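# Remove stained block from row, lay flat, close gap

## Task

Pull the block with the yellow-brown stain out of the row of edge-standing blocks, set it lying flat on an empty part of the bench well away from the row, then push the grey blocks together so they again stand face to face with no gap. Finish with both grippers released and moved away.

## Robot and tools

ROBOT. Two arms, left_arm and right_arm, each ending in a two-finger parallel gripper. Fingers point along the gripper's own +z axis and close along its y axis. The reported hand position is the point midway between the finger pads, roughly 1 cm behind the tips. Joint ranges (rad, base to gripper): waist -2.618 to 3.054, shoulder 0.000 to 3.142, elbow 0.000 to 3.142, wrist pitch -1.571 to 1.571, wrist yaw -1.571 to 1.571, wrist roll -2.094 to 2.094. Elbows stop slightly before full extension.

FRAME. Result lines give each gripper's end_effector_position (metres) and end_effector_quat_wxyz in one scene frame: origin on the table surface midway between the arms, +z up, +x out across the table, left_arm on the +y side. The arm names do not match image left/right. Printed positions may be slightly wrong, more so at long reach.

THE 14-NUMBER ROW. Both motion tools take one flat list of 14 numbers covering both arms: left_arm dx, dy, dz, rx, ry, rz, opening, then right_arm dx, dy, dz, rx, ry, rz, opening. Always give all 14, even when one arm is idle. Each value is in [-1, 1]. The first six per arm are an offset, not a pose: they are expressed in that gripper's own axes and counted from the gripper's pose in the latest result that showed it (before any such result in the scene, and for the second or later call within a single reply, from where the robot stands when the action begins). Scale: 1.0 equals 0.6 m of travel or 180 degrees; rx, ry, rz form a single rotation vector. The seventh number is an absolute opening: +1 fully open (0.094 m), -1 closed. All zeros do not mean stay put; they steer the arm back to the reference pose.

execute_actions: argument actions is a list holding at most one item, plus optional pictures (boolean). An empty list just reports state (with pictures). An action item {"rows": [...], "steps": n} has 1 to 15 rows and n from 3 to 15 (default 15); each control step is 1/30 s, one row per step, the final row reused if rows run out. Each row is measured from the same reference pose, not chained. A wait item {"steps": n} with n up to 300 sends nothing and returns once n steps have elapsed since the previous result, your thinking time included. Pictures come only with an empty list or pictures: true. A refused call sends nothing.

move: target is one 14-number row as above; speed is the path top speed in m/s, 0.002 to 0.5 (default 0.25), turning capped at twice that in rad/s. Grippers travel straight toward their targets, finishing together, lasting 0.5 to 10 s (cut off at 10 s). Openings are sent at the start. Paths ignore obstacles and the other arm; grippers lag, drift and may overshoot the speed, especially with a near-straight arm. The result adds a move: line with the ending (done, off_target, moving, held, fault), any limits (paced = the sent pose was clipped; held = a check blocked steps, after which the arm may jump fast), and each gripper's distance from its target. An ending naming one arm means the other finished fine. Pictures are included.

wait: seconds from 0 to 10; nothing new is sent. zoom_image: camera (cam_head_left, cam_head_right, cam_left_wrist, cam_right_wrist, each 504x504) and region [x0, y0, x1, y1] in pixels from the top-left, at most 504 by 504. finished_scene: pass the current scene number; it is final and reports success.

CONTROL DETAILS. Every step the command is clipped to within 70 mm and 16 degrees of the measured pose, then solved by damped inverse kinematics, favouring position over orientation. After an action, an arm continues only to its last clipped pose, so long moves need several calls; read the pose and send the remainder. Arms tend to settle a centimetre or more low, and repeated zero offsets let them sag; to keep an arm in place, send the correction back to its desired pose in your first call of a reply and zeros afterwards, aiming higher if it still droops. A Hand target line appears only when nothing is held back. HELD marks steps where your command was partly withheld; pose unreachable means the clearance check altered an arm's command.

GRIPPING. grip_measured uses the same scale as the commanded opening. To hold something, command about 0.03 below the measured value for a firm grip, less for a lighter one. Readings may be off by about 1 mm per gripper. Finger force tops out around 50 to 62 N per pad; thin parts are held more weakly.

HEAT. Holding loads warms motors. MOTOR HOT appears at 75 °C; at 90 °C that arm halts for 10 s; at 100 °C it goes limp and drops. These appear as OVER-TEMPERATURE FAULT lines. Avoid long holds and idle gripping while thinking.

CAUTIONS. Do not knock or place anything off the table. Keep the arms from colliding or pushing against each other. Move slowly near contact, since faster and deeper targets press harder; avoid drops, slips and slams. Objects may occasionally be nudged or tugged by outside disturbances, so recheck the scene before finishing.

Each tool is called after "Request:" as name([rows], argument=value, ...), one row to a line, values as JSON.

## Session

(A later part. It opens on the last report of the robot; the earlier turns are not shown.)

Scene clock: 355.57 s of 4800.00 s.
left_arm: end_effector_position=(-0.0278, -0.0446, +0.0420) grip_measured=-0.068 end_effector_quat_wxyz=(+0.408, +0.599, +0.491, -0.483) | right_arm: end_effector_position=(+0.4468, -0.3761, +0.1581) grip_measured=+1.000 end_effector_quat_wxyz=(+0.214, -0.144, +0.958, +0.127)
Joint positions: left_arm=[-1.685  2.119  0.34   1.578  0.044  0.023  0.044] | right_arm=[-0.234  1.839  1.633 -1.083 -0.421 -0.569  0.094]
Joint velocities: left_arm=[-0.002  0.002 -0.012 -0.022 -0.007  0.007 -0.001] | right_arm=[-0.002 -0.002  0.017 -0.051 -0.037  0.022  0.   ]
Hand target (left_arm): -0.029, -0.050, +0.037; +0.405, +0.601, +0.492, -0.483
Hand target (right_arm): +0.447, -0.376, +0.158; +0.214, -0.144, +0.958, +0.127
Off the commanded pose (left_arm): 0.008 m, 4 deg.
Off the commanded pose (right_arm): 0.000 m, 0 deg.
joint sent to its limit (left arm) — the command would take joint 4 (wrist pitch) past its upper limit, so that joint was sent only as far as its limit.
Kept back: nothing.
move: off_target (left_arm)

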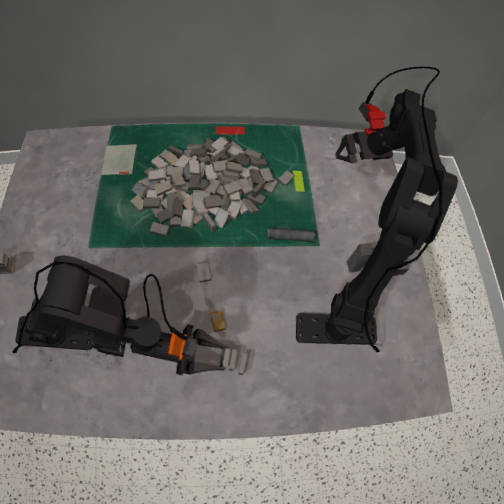

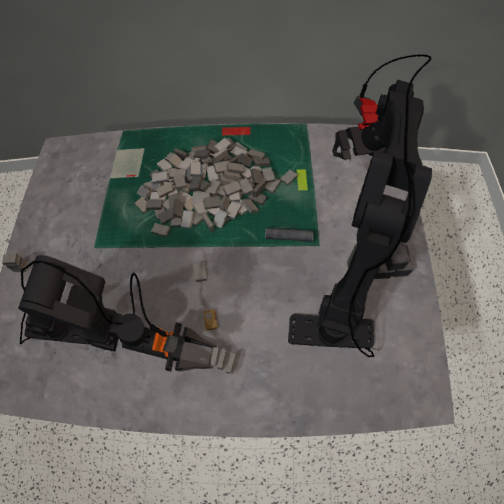

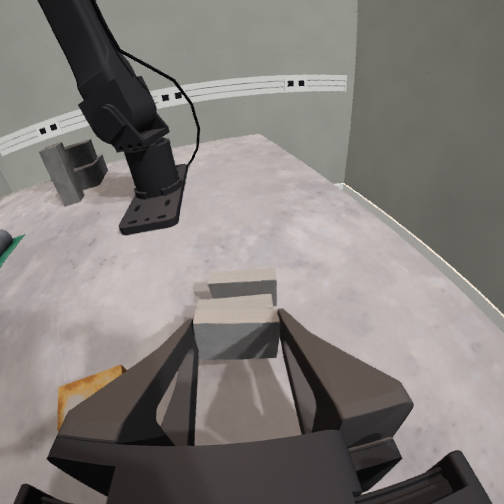

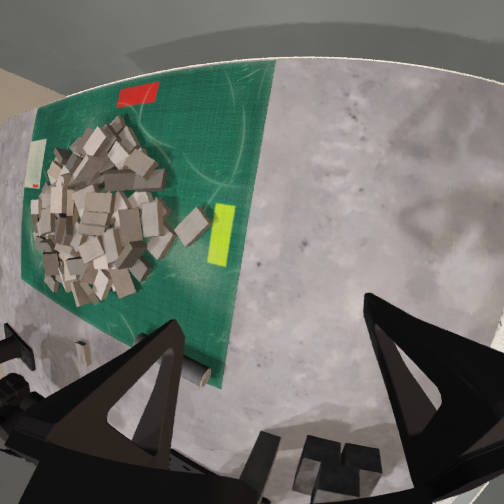

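Request:
move(target=[0.03,0,0.003,0,0,0,-0.22,0,0,0,0,0,0,1], speed=0.04)

Request:
move(target=[0,0,0,0,0,0,0.2,0,0,0,0,0,0,1])

Request:
move(target=[-0.03,0,-0.07,0,0,0,0.2,0,0,0,0,0,0,1], speed=0.08)

Scene clock: 356.50 s of 4800.00 s.
left_arm: end_effector_position=(-0.0276, -0.0432, +0.0353) grip_measured=-0.068 end_effector_quat_wxyz=(+0.403, +0.603, +0.495, -0.479) | right_arm: end_effector_position=(+0.4468, -0.3761, +0.1581) grip_measured=+1.000 end_effector_quat_wxyz=(+0.214, -0.144, +0.958, +0.127)
Joint positions: left_arm=[-1.685  2.136  0.34   1.578  0.044  0.023  0.044] | right_arm=[-0.234  1.839  1.633 -1.083 -0.421 -0.569  0.094]
Joint velocities: left_arm=[-0.007  0.007  0.002  0.022 -0.022 -0.095 -0.001] | right_arm=[ 0.017  0.002 -0.002 -0.066  0.037 -0.007  0.   ]
Hand target (left_arm): -0.027, -0.043, +0.024; +0.396, +0.610, +0.500, -0.471
Hand target (right_arm): +0.447, -0.376, +0.158; +0.214, -0.144, +0.958, +0.127
Off the commanded pose (left_arm): 0.011 m, 1 deg.
Off the commanded pose (right_arm): 0.000 m, 0 deg.
joint sent to its limit (left arm) — the command would take joint 4 (wrist pitch) past its upper limit, so that joint was sent only as far as its limit.
Kept back: nothing.
move: off_target (left_arm)

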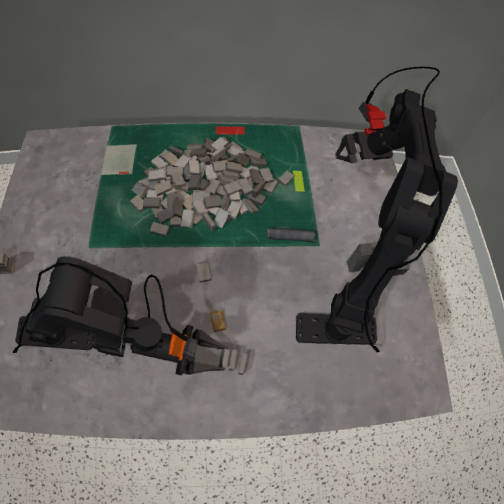

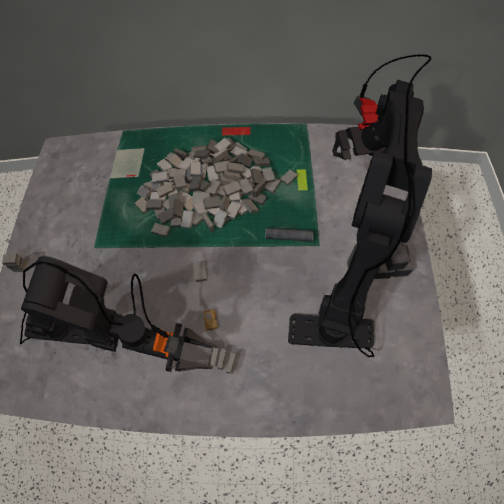

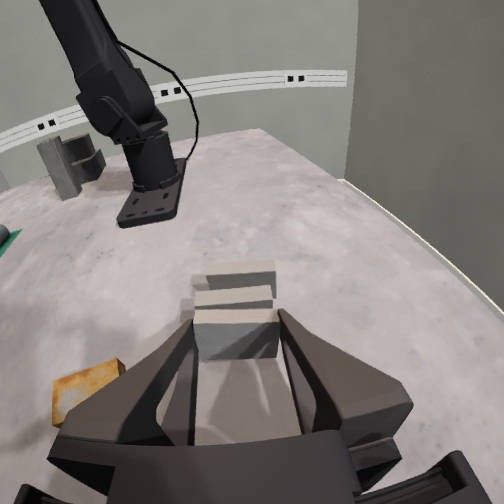

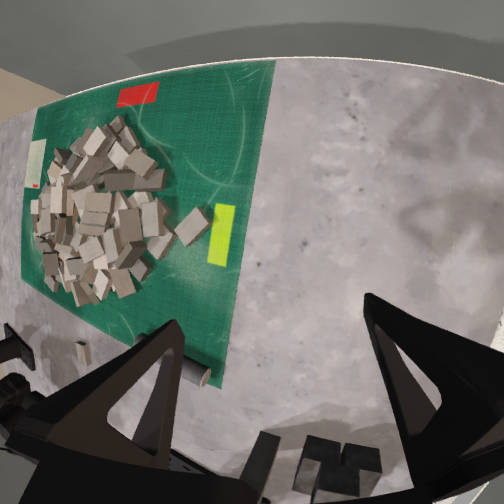

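Scene clock: 357.00 s of 4800.00 s.
left_arm: end_effector_position=(-0.0276, -0.0432, +0.0353) grip_measured=+0.197 end_effector_quat_wxyz=(+0.403, +0.603, +0.495, -0.479) | right_arm: end_effector_position=(+0.4468, -0.3761, +0.1581) grip_measured=+1.000 end_effector_quat_wxyz=(+0.214, -0.144, +0.958, +0.127)
Joint positions: left_arm=[-1.685  2.136  0.34   1.578  0.044  0.023  0.056] | right_arm=[-0.234  1.839  1.633 -1.083 -0.421 -0.569  0.094]
Joint velocities: left_arm=[ 0.007 -0.012 -0.017 -0.081  0.007 -0.022  0.001] | right_arm=[-0.007 -0.007  0.007 -0.022  0.007  0.022  0.   ]
Hand target (left_arm): -0.028, -0.043, +0.035; +0.403, +0.604, +0.495, -0.478
Hand target (right_arm): +0.447, -0.376, +0.158; +0.214, -0.144, +0.958, +0.127
Off the commanded pose (left_arm): 0.000 m, 0 deg.
Off the commanded pose (right_arm): 0.000 m, 0 deg.
joint sent to its limit (left arm) — the command would take joint 4 (wrist pitch) past its upper limit, so that joint was sent only as far as its limit.
Kept back: nothing.
move: done

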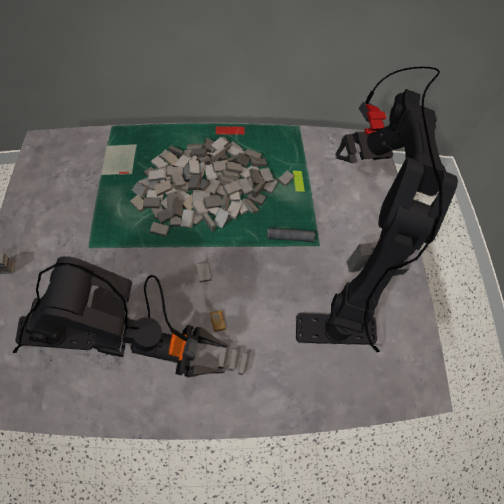

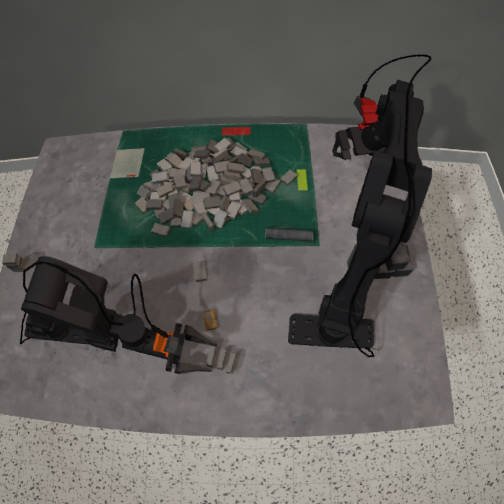

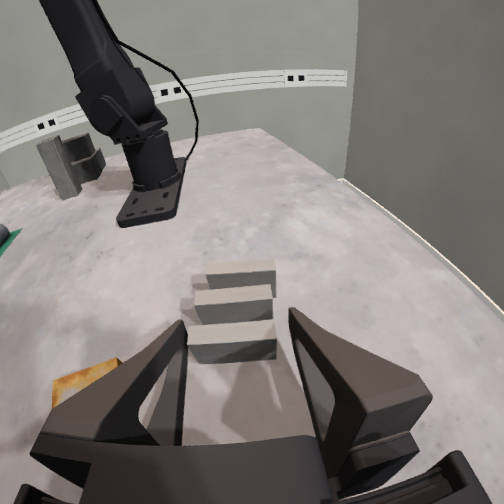

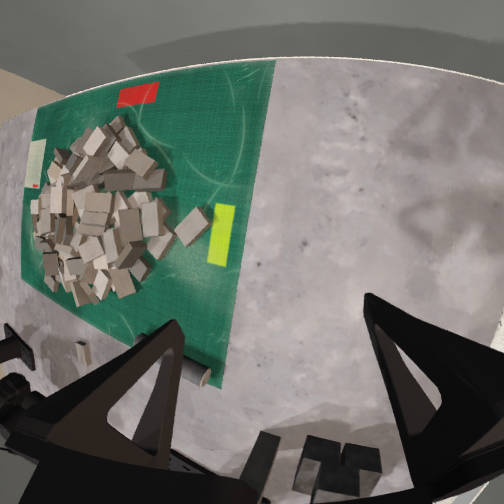

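Scene clock: 358.10 s of 4800.00 s.
left_arm: end_effector_position=(-0.0235, -0.0140, +0.0703) grip_measured=+0.197 end_effector_quat_wxyz=(+0.414, +0.594, +0.486, -0.490) | right_arm: end_effector_position=(+0.4468, -0.3762, +0.1581) grip_measured=+1.000 end_effector_quat_wxyz=(+0.214, -0.144, +0.958, +0.126)
Joint positions: left_arm=[-1.685  1.93   0.202  1.549  0.044  0.023  0.056] | right_arm=[-0.234  1.839  1.633 -1.083 -0.421 -0.569  0.094]
Joint velocities: left_arm=[-0.017  0.007 -0.007 -0.022 -0.022  0.007  0.   ] | right_arm=[ 0.012 -0.007 -0.002 -0.051  0.051 -0.051  0.   ]
Hand target (left_arm): -0.021, -0.007, +0.062; +0.403, +0.603, +0.494, -0.479
Hand target (right_arm): +0.447, -0.376, +0.158; +0.214, -0.144, +0.958, +0.127
Off the commanded pose (left_arm): 0.011 m, 2 deg.
Off the commanded pose (right_arm): 0.000 m, 0 deg.
Kept back: nothing.
move: off_target (left_arm)

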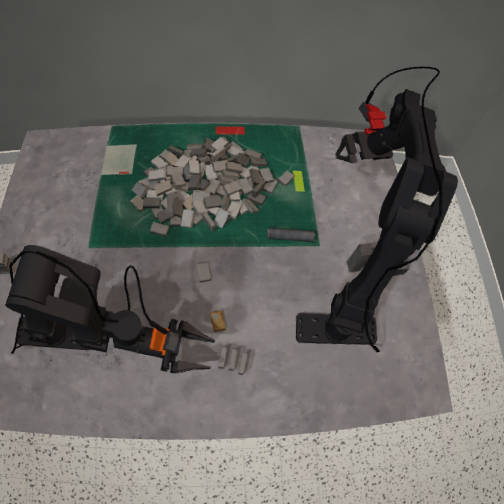

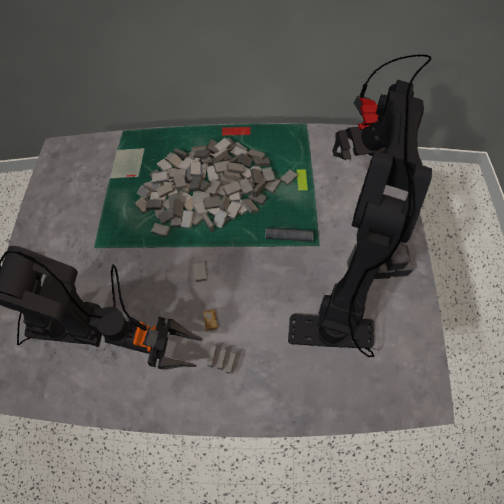

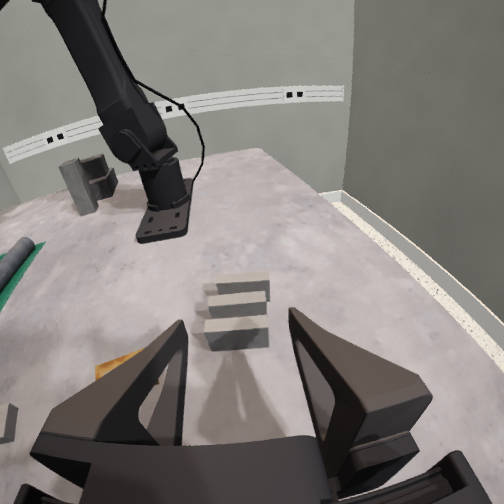

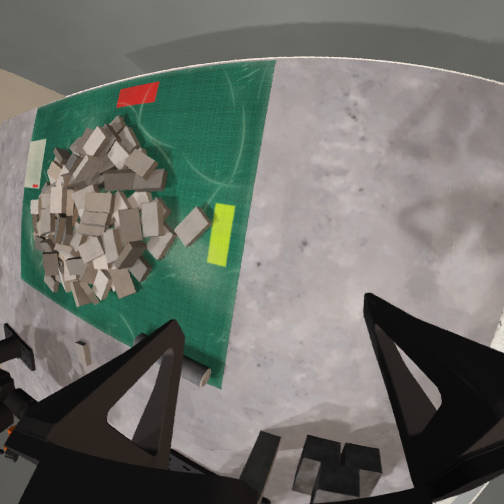

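Request:
move(target=[-0.07,0,0.03,0,0.44,0,0.6,0,0,0,0,0,0,1])

Scene clock: 361.83 s of 4800.00 s.
left_arm: end_effector_position=(-0.0242, -0.0388, +0.1082) grip_measured=+0.597 end_effector_quat_wxyz=(+0.006, +0.765, +0.644, -0.011) | right_arm: end_effector_position=(+0.4468, -0.3763, +0.1580) grip_measured=+1.000 end_effector_quat_wxyz=(+0.214, -0.144, +0.958, +0.126)
Joint positions: left_arm=[-1.694  2.063  1.844 -1.328  0.006  0.023  0.075] | right_arm=[-0.234  1.839  1.633 -1.083 -0.42  -0.569  0.094]
Joint velocities: left_arm=[-0.012  0.002 -0.012 -0.022 -0.022 -0.066 -0.   ] | right_arm=[ 0.007  0.007 -0.002  0.007  0.022 -0.037  0.   ]
Hand target (left_arm): -0.028, -0.039, +0.108; +0.004, +0.768, +0.640, -0.004
Hand target (right_arm): +0.447, -0.376, +0.158; +0.214, -0.144, +0.958, +0.126
Off the commanded pose (left_arm): 0.005 m, 2 deg.
Off the commanded pose (right_arm): 0.000 m, 0 deg.
Kept back: nothing.
move: done

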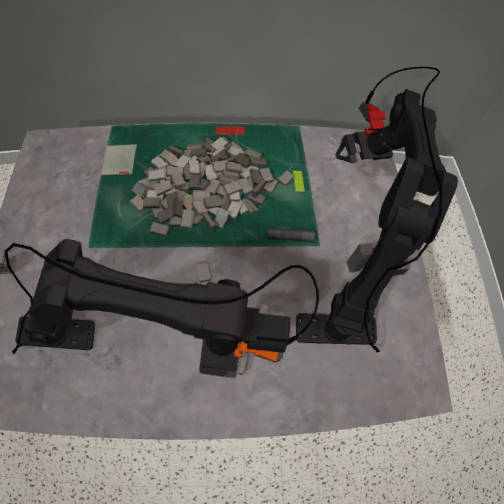

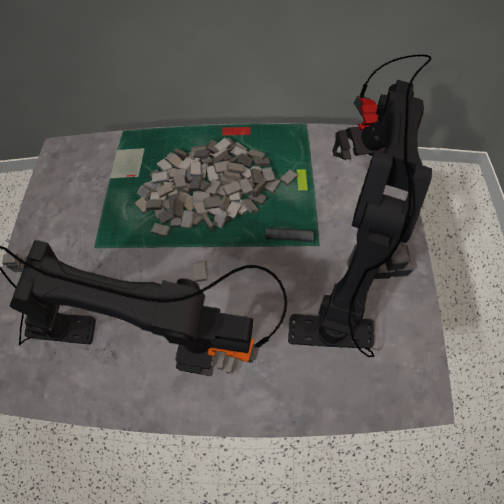

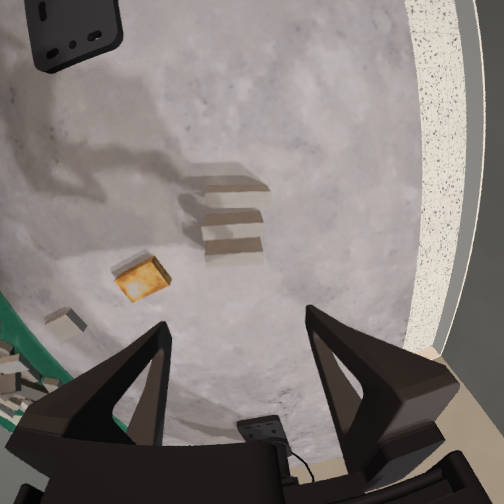

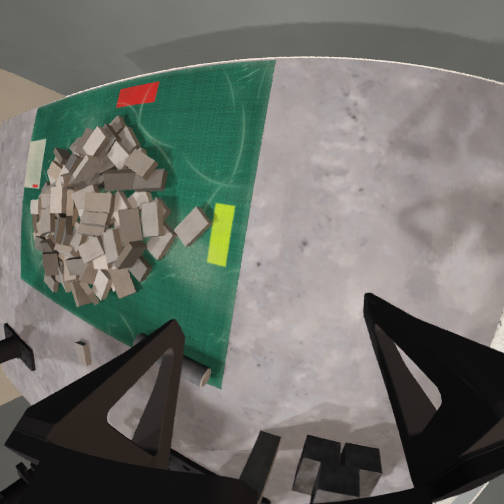

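Request:
move(target=[-0.07,-0.003,0.02,0,0,0.5,1,0,0,0,0,0,0,1], speed=0.15)

Scene clock: 367.77 s of 4800.00 s.
left_arm: end_effector_position=(-0.0307, -0.0815, +0.0993) grip_measured=+1.000 end_effector_quat_wxyz=(+0.023, +0.997, -0.077, -0.005) | right_arm: end_effector_position=(+0.4468, -0.3763, +0.1580) grip_measured=+1.000 end_effector_quat_wxyz=(+0.214, -0.144, +0.958, +0.126)
Joint positions: left_arm=[-1.694  2.237  2.082 -1.369  0.006  1.576  0.094] | right_arm=[-0.234  1.839  1.633 -1.083 -0.42  -0.569  0.094]
Joint velocities: left_arm=[-0.002 -0.007 -0.002 -0.007 -0.022  0.007  0.   ] | right_arm=[-0.012 -0.002 -0.002 -0.022 -0.066 -0.066  0.   ]
Hand target (left_arm): -0.033, -0.080, +0.097; +0.012, +0.996, -0.086, -0.004
Hand target (right_arm): +0.447, -0.376, +0.158; +0.214, -0.144, +0.958, +0.126
Off the commanded pose (left_arm): 0.004 m, 2 deg.
Off the commanded pose (right_arm): 0.000 m, 0 deg.
Kept back: nothing.
move: done

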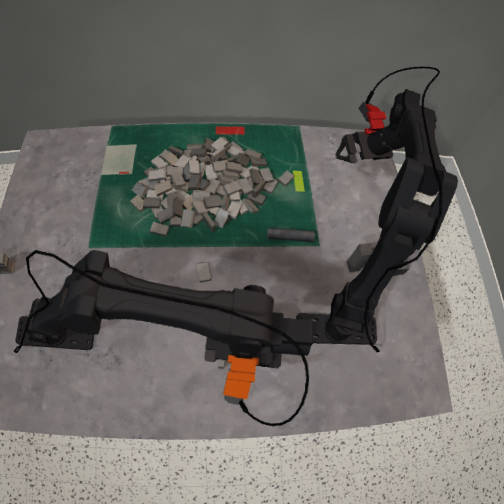

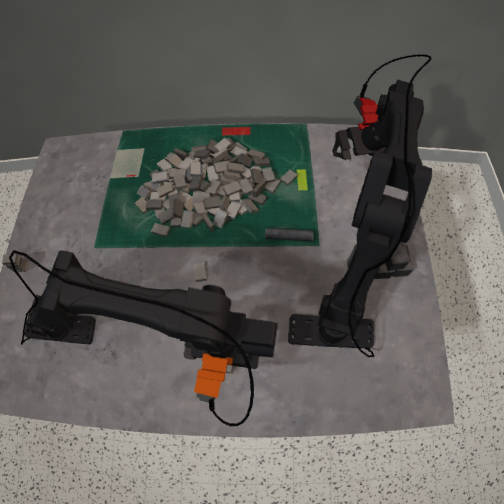

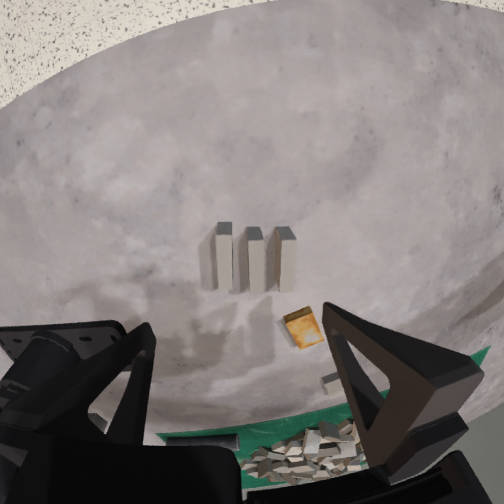

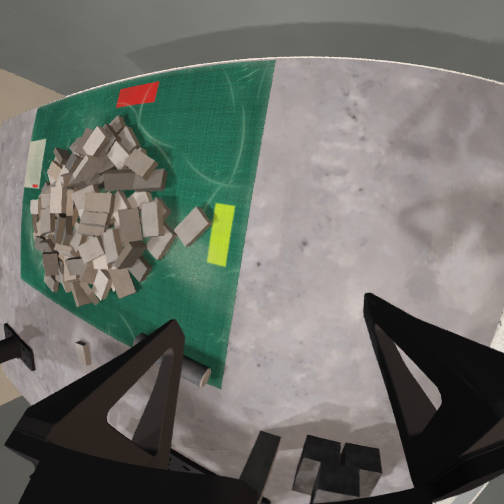

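Request:
move(target=[-0.022,-0.004,0.055,0,0,0,1,0,0,0,0,0,0,1], speed=0.08)

Scene clock: 368.97 s of 4800.00 s.
left_arm: end_effector_position=(-0.0403, -0.0815, +0.0687) grip_measured=+1.000 end_effector_quat_wxyz=(+0.024, +0.997, -0.078, -0.005) | right_arm: end_effector_position=(+0.4468, -0.3763, +0.1580) grip_measured=+1.000 end_effector_quat_wxyz=(+0.213, -0.144, +0.958, +0.126)
Joint positions: left_arm=[-1.716  2.237  1.961 -1.245  0.006  1.556  0.094] | right_arm=[-0.234  1.839  1.633 -1.083 -0.42  -0.569  0.094]
Joint velocities: left_arm=[ 0.012  0.022 -0.017  0.022 -0.022  0.007  0.   ] | right_arm=[-0.002 -0.012  0.007  0.022 -0.022 -0.007  0.   ]
Hand target (left_arm): -0.044, -0.079, +0.066; +0.023, +0.997, -0.077, -0.005
Hand target (right_arm): +0.447, -0.376, +0.158; +0.214, -0.144, +0.958, +0.126
Off the commanded pose (left_arm): 0.005 m, 0 deg.
Off the commanded pose (right_arm): 0.000 m, 0 deg.
Kept back: nothing.
move: done

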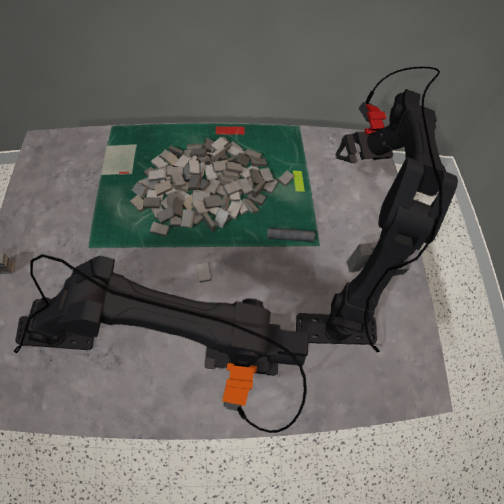

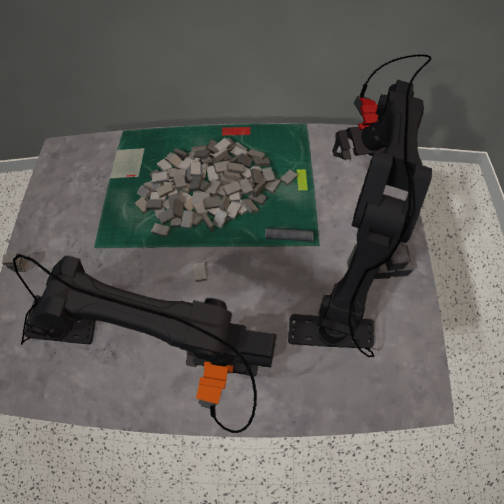

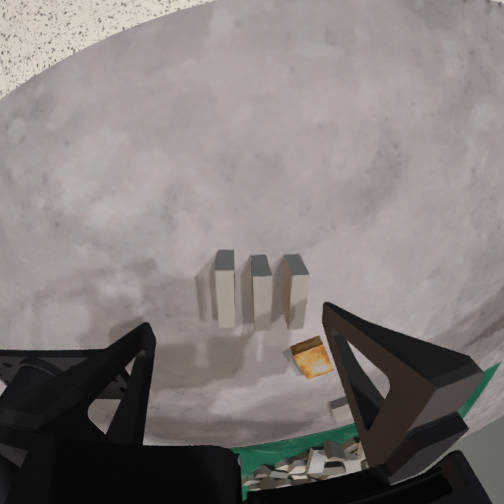

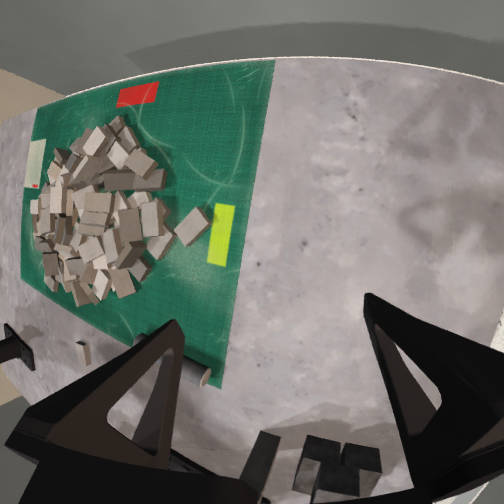

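Request:
move(target=[0,-0.014,0.085,0,0,0,1,0,0,0,0,0,0,1], speed=0.06)

Scene clock: 370.57 s of 4800.00 s.
left_arm: end_effector_position=(-0.0399, -0.0793, +0.0243) grip_measured=+1.000 end_effector_quat_wxyz=(+0.031, +0.996, -0.078, -0.006) | right_arm: end_effector_position=(+0.4468, -0.3763, +0.1580) grip_measured=+1.000 end_effector_quat_wxyz=(+0.213, -0.144, +0.958, +0.126)
Joint positions: left_arm=[-1.716  2.237  1.782 -1.052  0.006  1.556  0.094] | right_arm=[-0.234  1.839  1.633 -1.083 -0.42  -0.569  0.094]
Joint velocities: left_arm=[-0.022  0.017 -0.007 -0.007  0.022  0.051  0.   ] | right_arm=[ 0.007 -0.012  0.002 -0.095  0.066 -0.066  0.   ]
Hand target (left_arm): -0.039, -0.075, +0.017; +0.024, +0.997, -0.078, -0.005
Hand target (right_arm): +0.447, -0.376, +0.158; +0.214, -0.144, +0.958, +0.126
Off the commanded pose (left_arm): 0.008 m, 1 deg.
Off the commanded pose (right_arm): 0.000 m, 0 deg.
Kept back: nothing.
move: done

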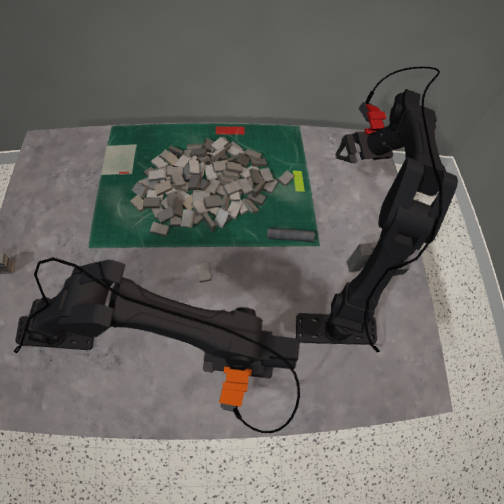

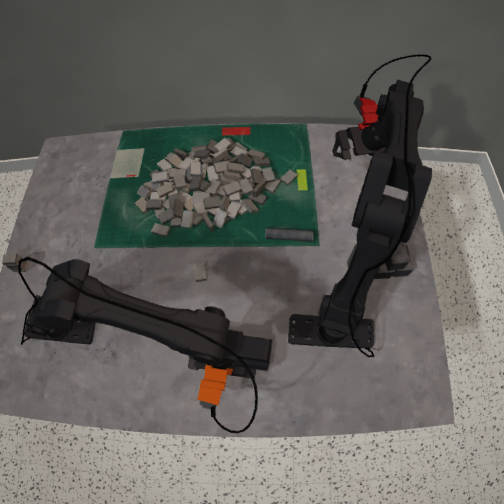

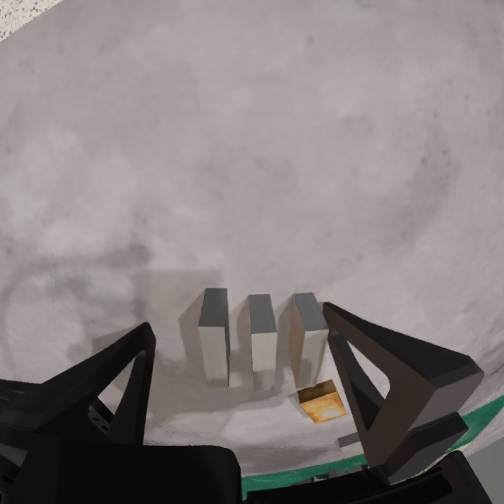

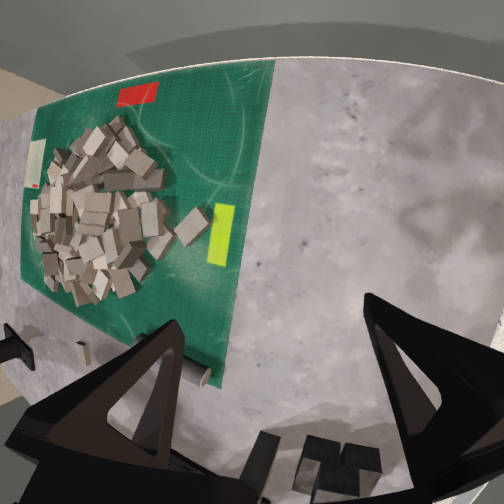

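Request:
execute_actions([
  {"rows":[[0,0,0,0,0,0,0.95,0,0,0,0,0,0,1],[0,0,0,0,0,0,0.9,0,0,0,0,0,0,1],[0,0,0,0,0,0,0.85,0,0,0,0,0,0,1],[0,0,0,0,0,0,0.8,0,0,0,0,0,0,1],[0,0,0,0,0,0,0.75,0,0,0,0,0,0,1],[0,0,0,0,0,0,0.7,0,0,0,0,0,0,1],[0,0,0,0,0,0,0.65,0,0,0,0,0,0,1],[0,0,0,0,0,0,0.6,0,0,0,0,0,0,1],[0,0,0,0,0,0,0.55,0,0,0,0,0,0,1],[0,0,0,0,0,0,0.5,0,0,0,0,0,0,1],[0,0,0,0,0,0,0.45,0,0,0,0,0,0,1],[0,0,0,0,0,0,0.4,0,0,0,0,0,0,1],[0,0,0,0,0,0,0.35,0,0,0,0,0,0,1],[0,0,0,0,0,0,0.3,0,0,0,0,0,0,1],[0,0,0,0,0,0,0.25,0,0,0,0,0,0,1]]},
])

Request:
execute_actions([
  {"rows":[[0,0,0,0,0,0,0.2,0,0,0,0,0,0,1],[0,0,0,0,0,0,0.15,0,0,0,0,0,0,1],[0,0,0,0,0,0,0.1,0,0,0,0,0,0,1],[0,0,0,0,0,0,0.05,0,0,0,0,0,0,1],[0,0,0,0,0,0,0,0,0,0,0,0,0,1],[0,0,0,0,0,0,-0.05,0,0,0,0,0,0,1],[0,0,0,0,0,0,-0.1,0,0,0,0,0,0,1],[0,0,0,0,0,0,-0.15,0,0,0,0,0,0,1],[0,0,0,0,0,0,-0.2,0,0,0,0,0,0,1],[0,0,0,0,0,0,-0.25,0,0,0,0,0,0,1],[0,0,0,0,0,0,-0.3,0,0,0,0,0,0,1],[0,0,0,0,0,0,-0.35,0,0,0,0,0,0,1],[0,0,0,0,0,0,-0.4,0,0,0,0,0,0,1],[0,0,0,0,0,0,-0.45,0,0,0,0,0,0,1],[0,0,0,0,0,0,-0.55,0,0,0,0,0,0,1]]},
])

Request:
wait(seconds=0.3)

Scene clock: 371.50 s of 4800.00 s.
left_arm: end_effector_position=(-0.0400, -0.0796, +0.0243) grip_measured=+0.428 end_effector_quat_wxyz=(+0.032, +0.996, -0.078, -0.006) | right_arm: end_effector_position=(+0.4468, -0.3763, +0.1580) grip_measured=+1.000 end_effector_quat_wxyz=(+0.213, -0.144, +0.958, +0.126)
Joint positions: left_arm=[-1.716  2.237  1.782 -1.051  0.006  1.556  0.067] | right_arm=[-0.234  1.839  1.633 -1.083 -0.42  -0.569  0.094]
Joint velocities: left_arm=[-0.002  0.007 -0.007 -0.022 -0.007  0.051 -0.054] | right_arm=[-0.002  0.002 -0.007 -0.022 -0.022  0.007  0.   ]
Steps of this call (steps 1 to 16: nothing new was sent; steps 17 to 28: the first 12 steps of this action). Readings (end_effector_position):
17: left_arm (-0.0400, -0.0796, +0.0243) | right_arm (+0.4468, -0.3763, +0.1580)
18: left_arm (-0.0400, -0.0796, +0.0243) | right_arm (+0.4468, -0.3763, +0.1580)
20: left_arm (-0.0400, -0.0796, +0.0243) | right_arm (+0.4468, -0.3763, +0.1580)
24: left_arm (-0.0400, -0.0796, +0.0243) | right_arm (+0.4468, -0.3763, +0.1580)
28: the state above

Scene clock: 372.00 s of 4800.00 s.
left_arm: end_effector_position=(-0.0399, -0.0793, +0.0243) grip_measured=-0.317 end_effector_quat_wxyz=(+0.031, +0.996, -0.078, -0.006) | right_arm: end_effector_position=(+0.4468, -0.3764, +0.1580) grip_measured=+1.000 end_effector_quat_wxyz=(+0.213, -0.144, +0.958, +0.126)
Joint positions: left_arm=[-1.716  2.237  1.782 -1.052  0.006  1.556  0.032] | right_arm=[-0.234  1.839  1.633 -1.083 -0.419 -0.569  0.094]
Joint velocities: left_arm=[ 0.012  0.012 -0.007 -0.051  0.037  0.066 -0.031] | right_arm=[-0.017 -0.012 -0.017  0.037  0.022 -0.037  0.   ]
Off your previous action's commanded pose (left_arm): 0.000 m, 0 deg at its last step (step 3 of this call).
Off your previous action's commanded pose (right_arm): 0.000 m, 0 deg at its last step (step 3 of this call).
Steps of this call (steps 1 to 3: the last 3 steps of your previous action; steps 4 to 15: the first 12 steps of this action, its rows measured from where the robot was after step 3). Readings (end_effector_position):
3: left_arm (-0.0400, -0.0796, +0.0243) | right_arm (+0.4468, -0.3764, +0.1580)
4: left_arm (-0.0400, -0.0796, +0.0243) | right_arm (+0.4468, -0.3764, +0.1580)
5: left_arm (-0.0400, -0.0796, +0.0243) | right_arm (+0.4468, -0.3764, +0.1580)
7: left_arm (-0.0400, -0.0796, +0.0243) | right_arm (+0.4468, -0.3764, +0.1580)
11: left_arm (-0.0400, -0.0796, +0.0243) | right_arm (+0.4468, -0.3764, +0.1580)
15: the state above

Scene clock: 372.40 s of 4800.00 s.
left_arm: end_effector_position=(-0.0399, -0.0793, +0.0243) grip_measured=-0.322 end_effector_quat_wxyz=(+0.031, +0.996, -0.078, -0.006) | right_arm: end_effector_position=(+0.4468, -0.3764, +0.1580) grip_measured=+1.000 end_effector_quat_wxyz=(+0.213, -0.144, +0.958, +0.126)
Joint positions: left_arm=[-1.716  2.237  1.782 -1.052  0.006  1.556  0.032] | right_arm=[-0.234  1.839  1.633 -1.083 -0.419 -0.569  0.094]
Joint velocities: left_arm=[ 0.002 -0.002  0.007 -0.037  0.007 -0.037  0.001] | right_arm=[-0.012 -0.012  0.002 -0.037  0.007 -0.095  0.   ]
Hand target (left_arm): -0.040, -0.080, +0.024; +0.032, +0.996, -0.078, -0.006
Hand target (right_arm): +0.447, -0.376, +0.158; +0.213, -0.144, +0.958, +0.126
Off the commanded pose (left_arm): 0.000 m, 0 deg.
Off the commanded pose (right_arm): 0.000 m, 0 deg.
Kept back: nothing.
Steps of this call (steps 1 to 3: the last 3 steps of your previous action; steps 4 to 12: nothing new was sent). Readings (end_effector_position):
1: left_arm (-0.0399, -0.0793, +0.0243) | right_arm (+0.4468, -0.3764, +0.1580)
2: left_arm (-0.0399, -0.0793, +0.0243) | right_arm (+0.4468, -0.3764, +0.1580)
4: left_arm (-0.0399, -0.0793, +0.0243) | right_arm (+0.4468, -0.3764, +0.1580)
8: left_arm (-0.0399, -0.0793, +0.0243) | right_arm (+0.4468, -0.3764, +0.1580)
12: the state above

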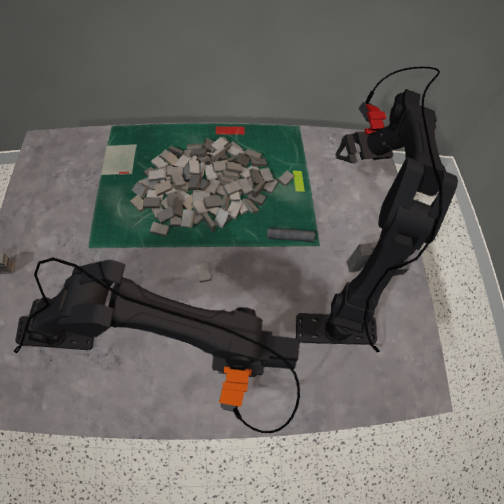

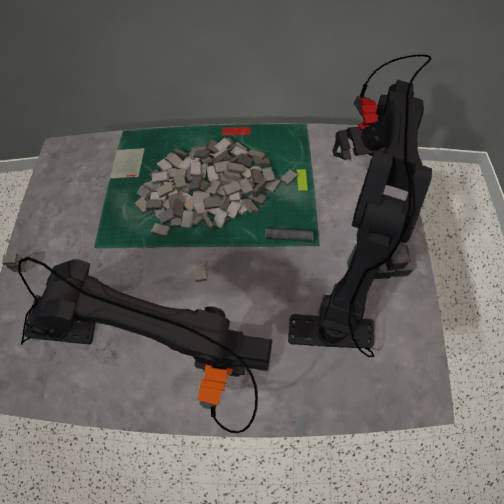

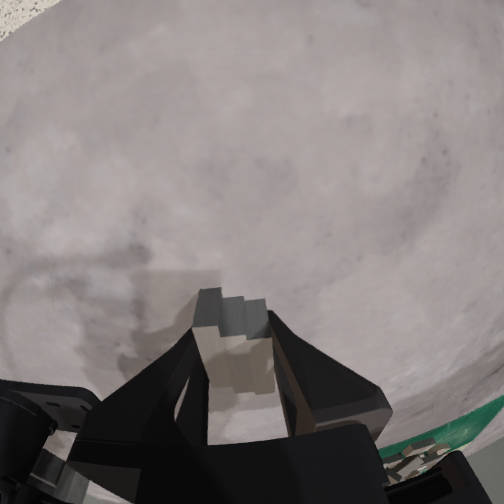

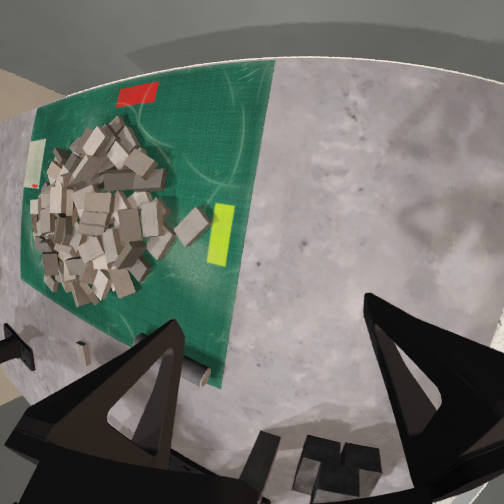

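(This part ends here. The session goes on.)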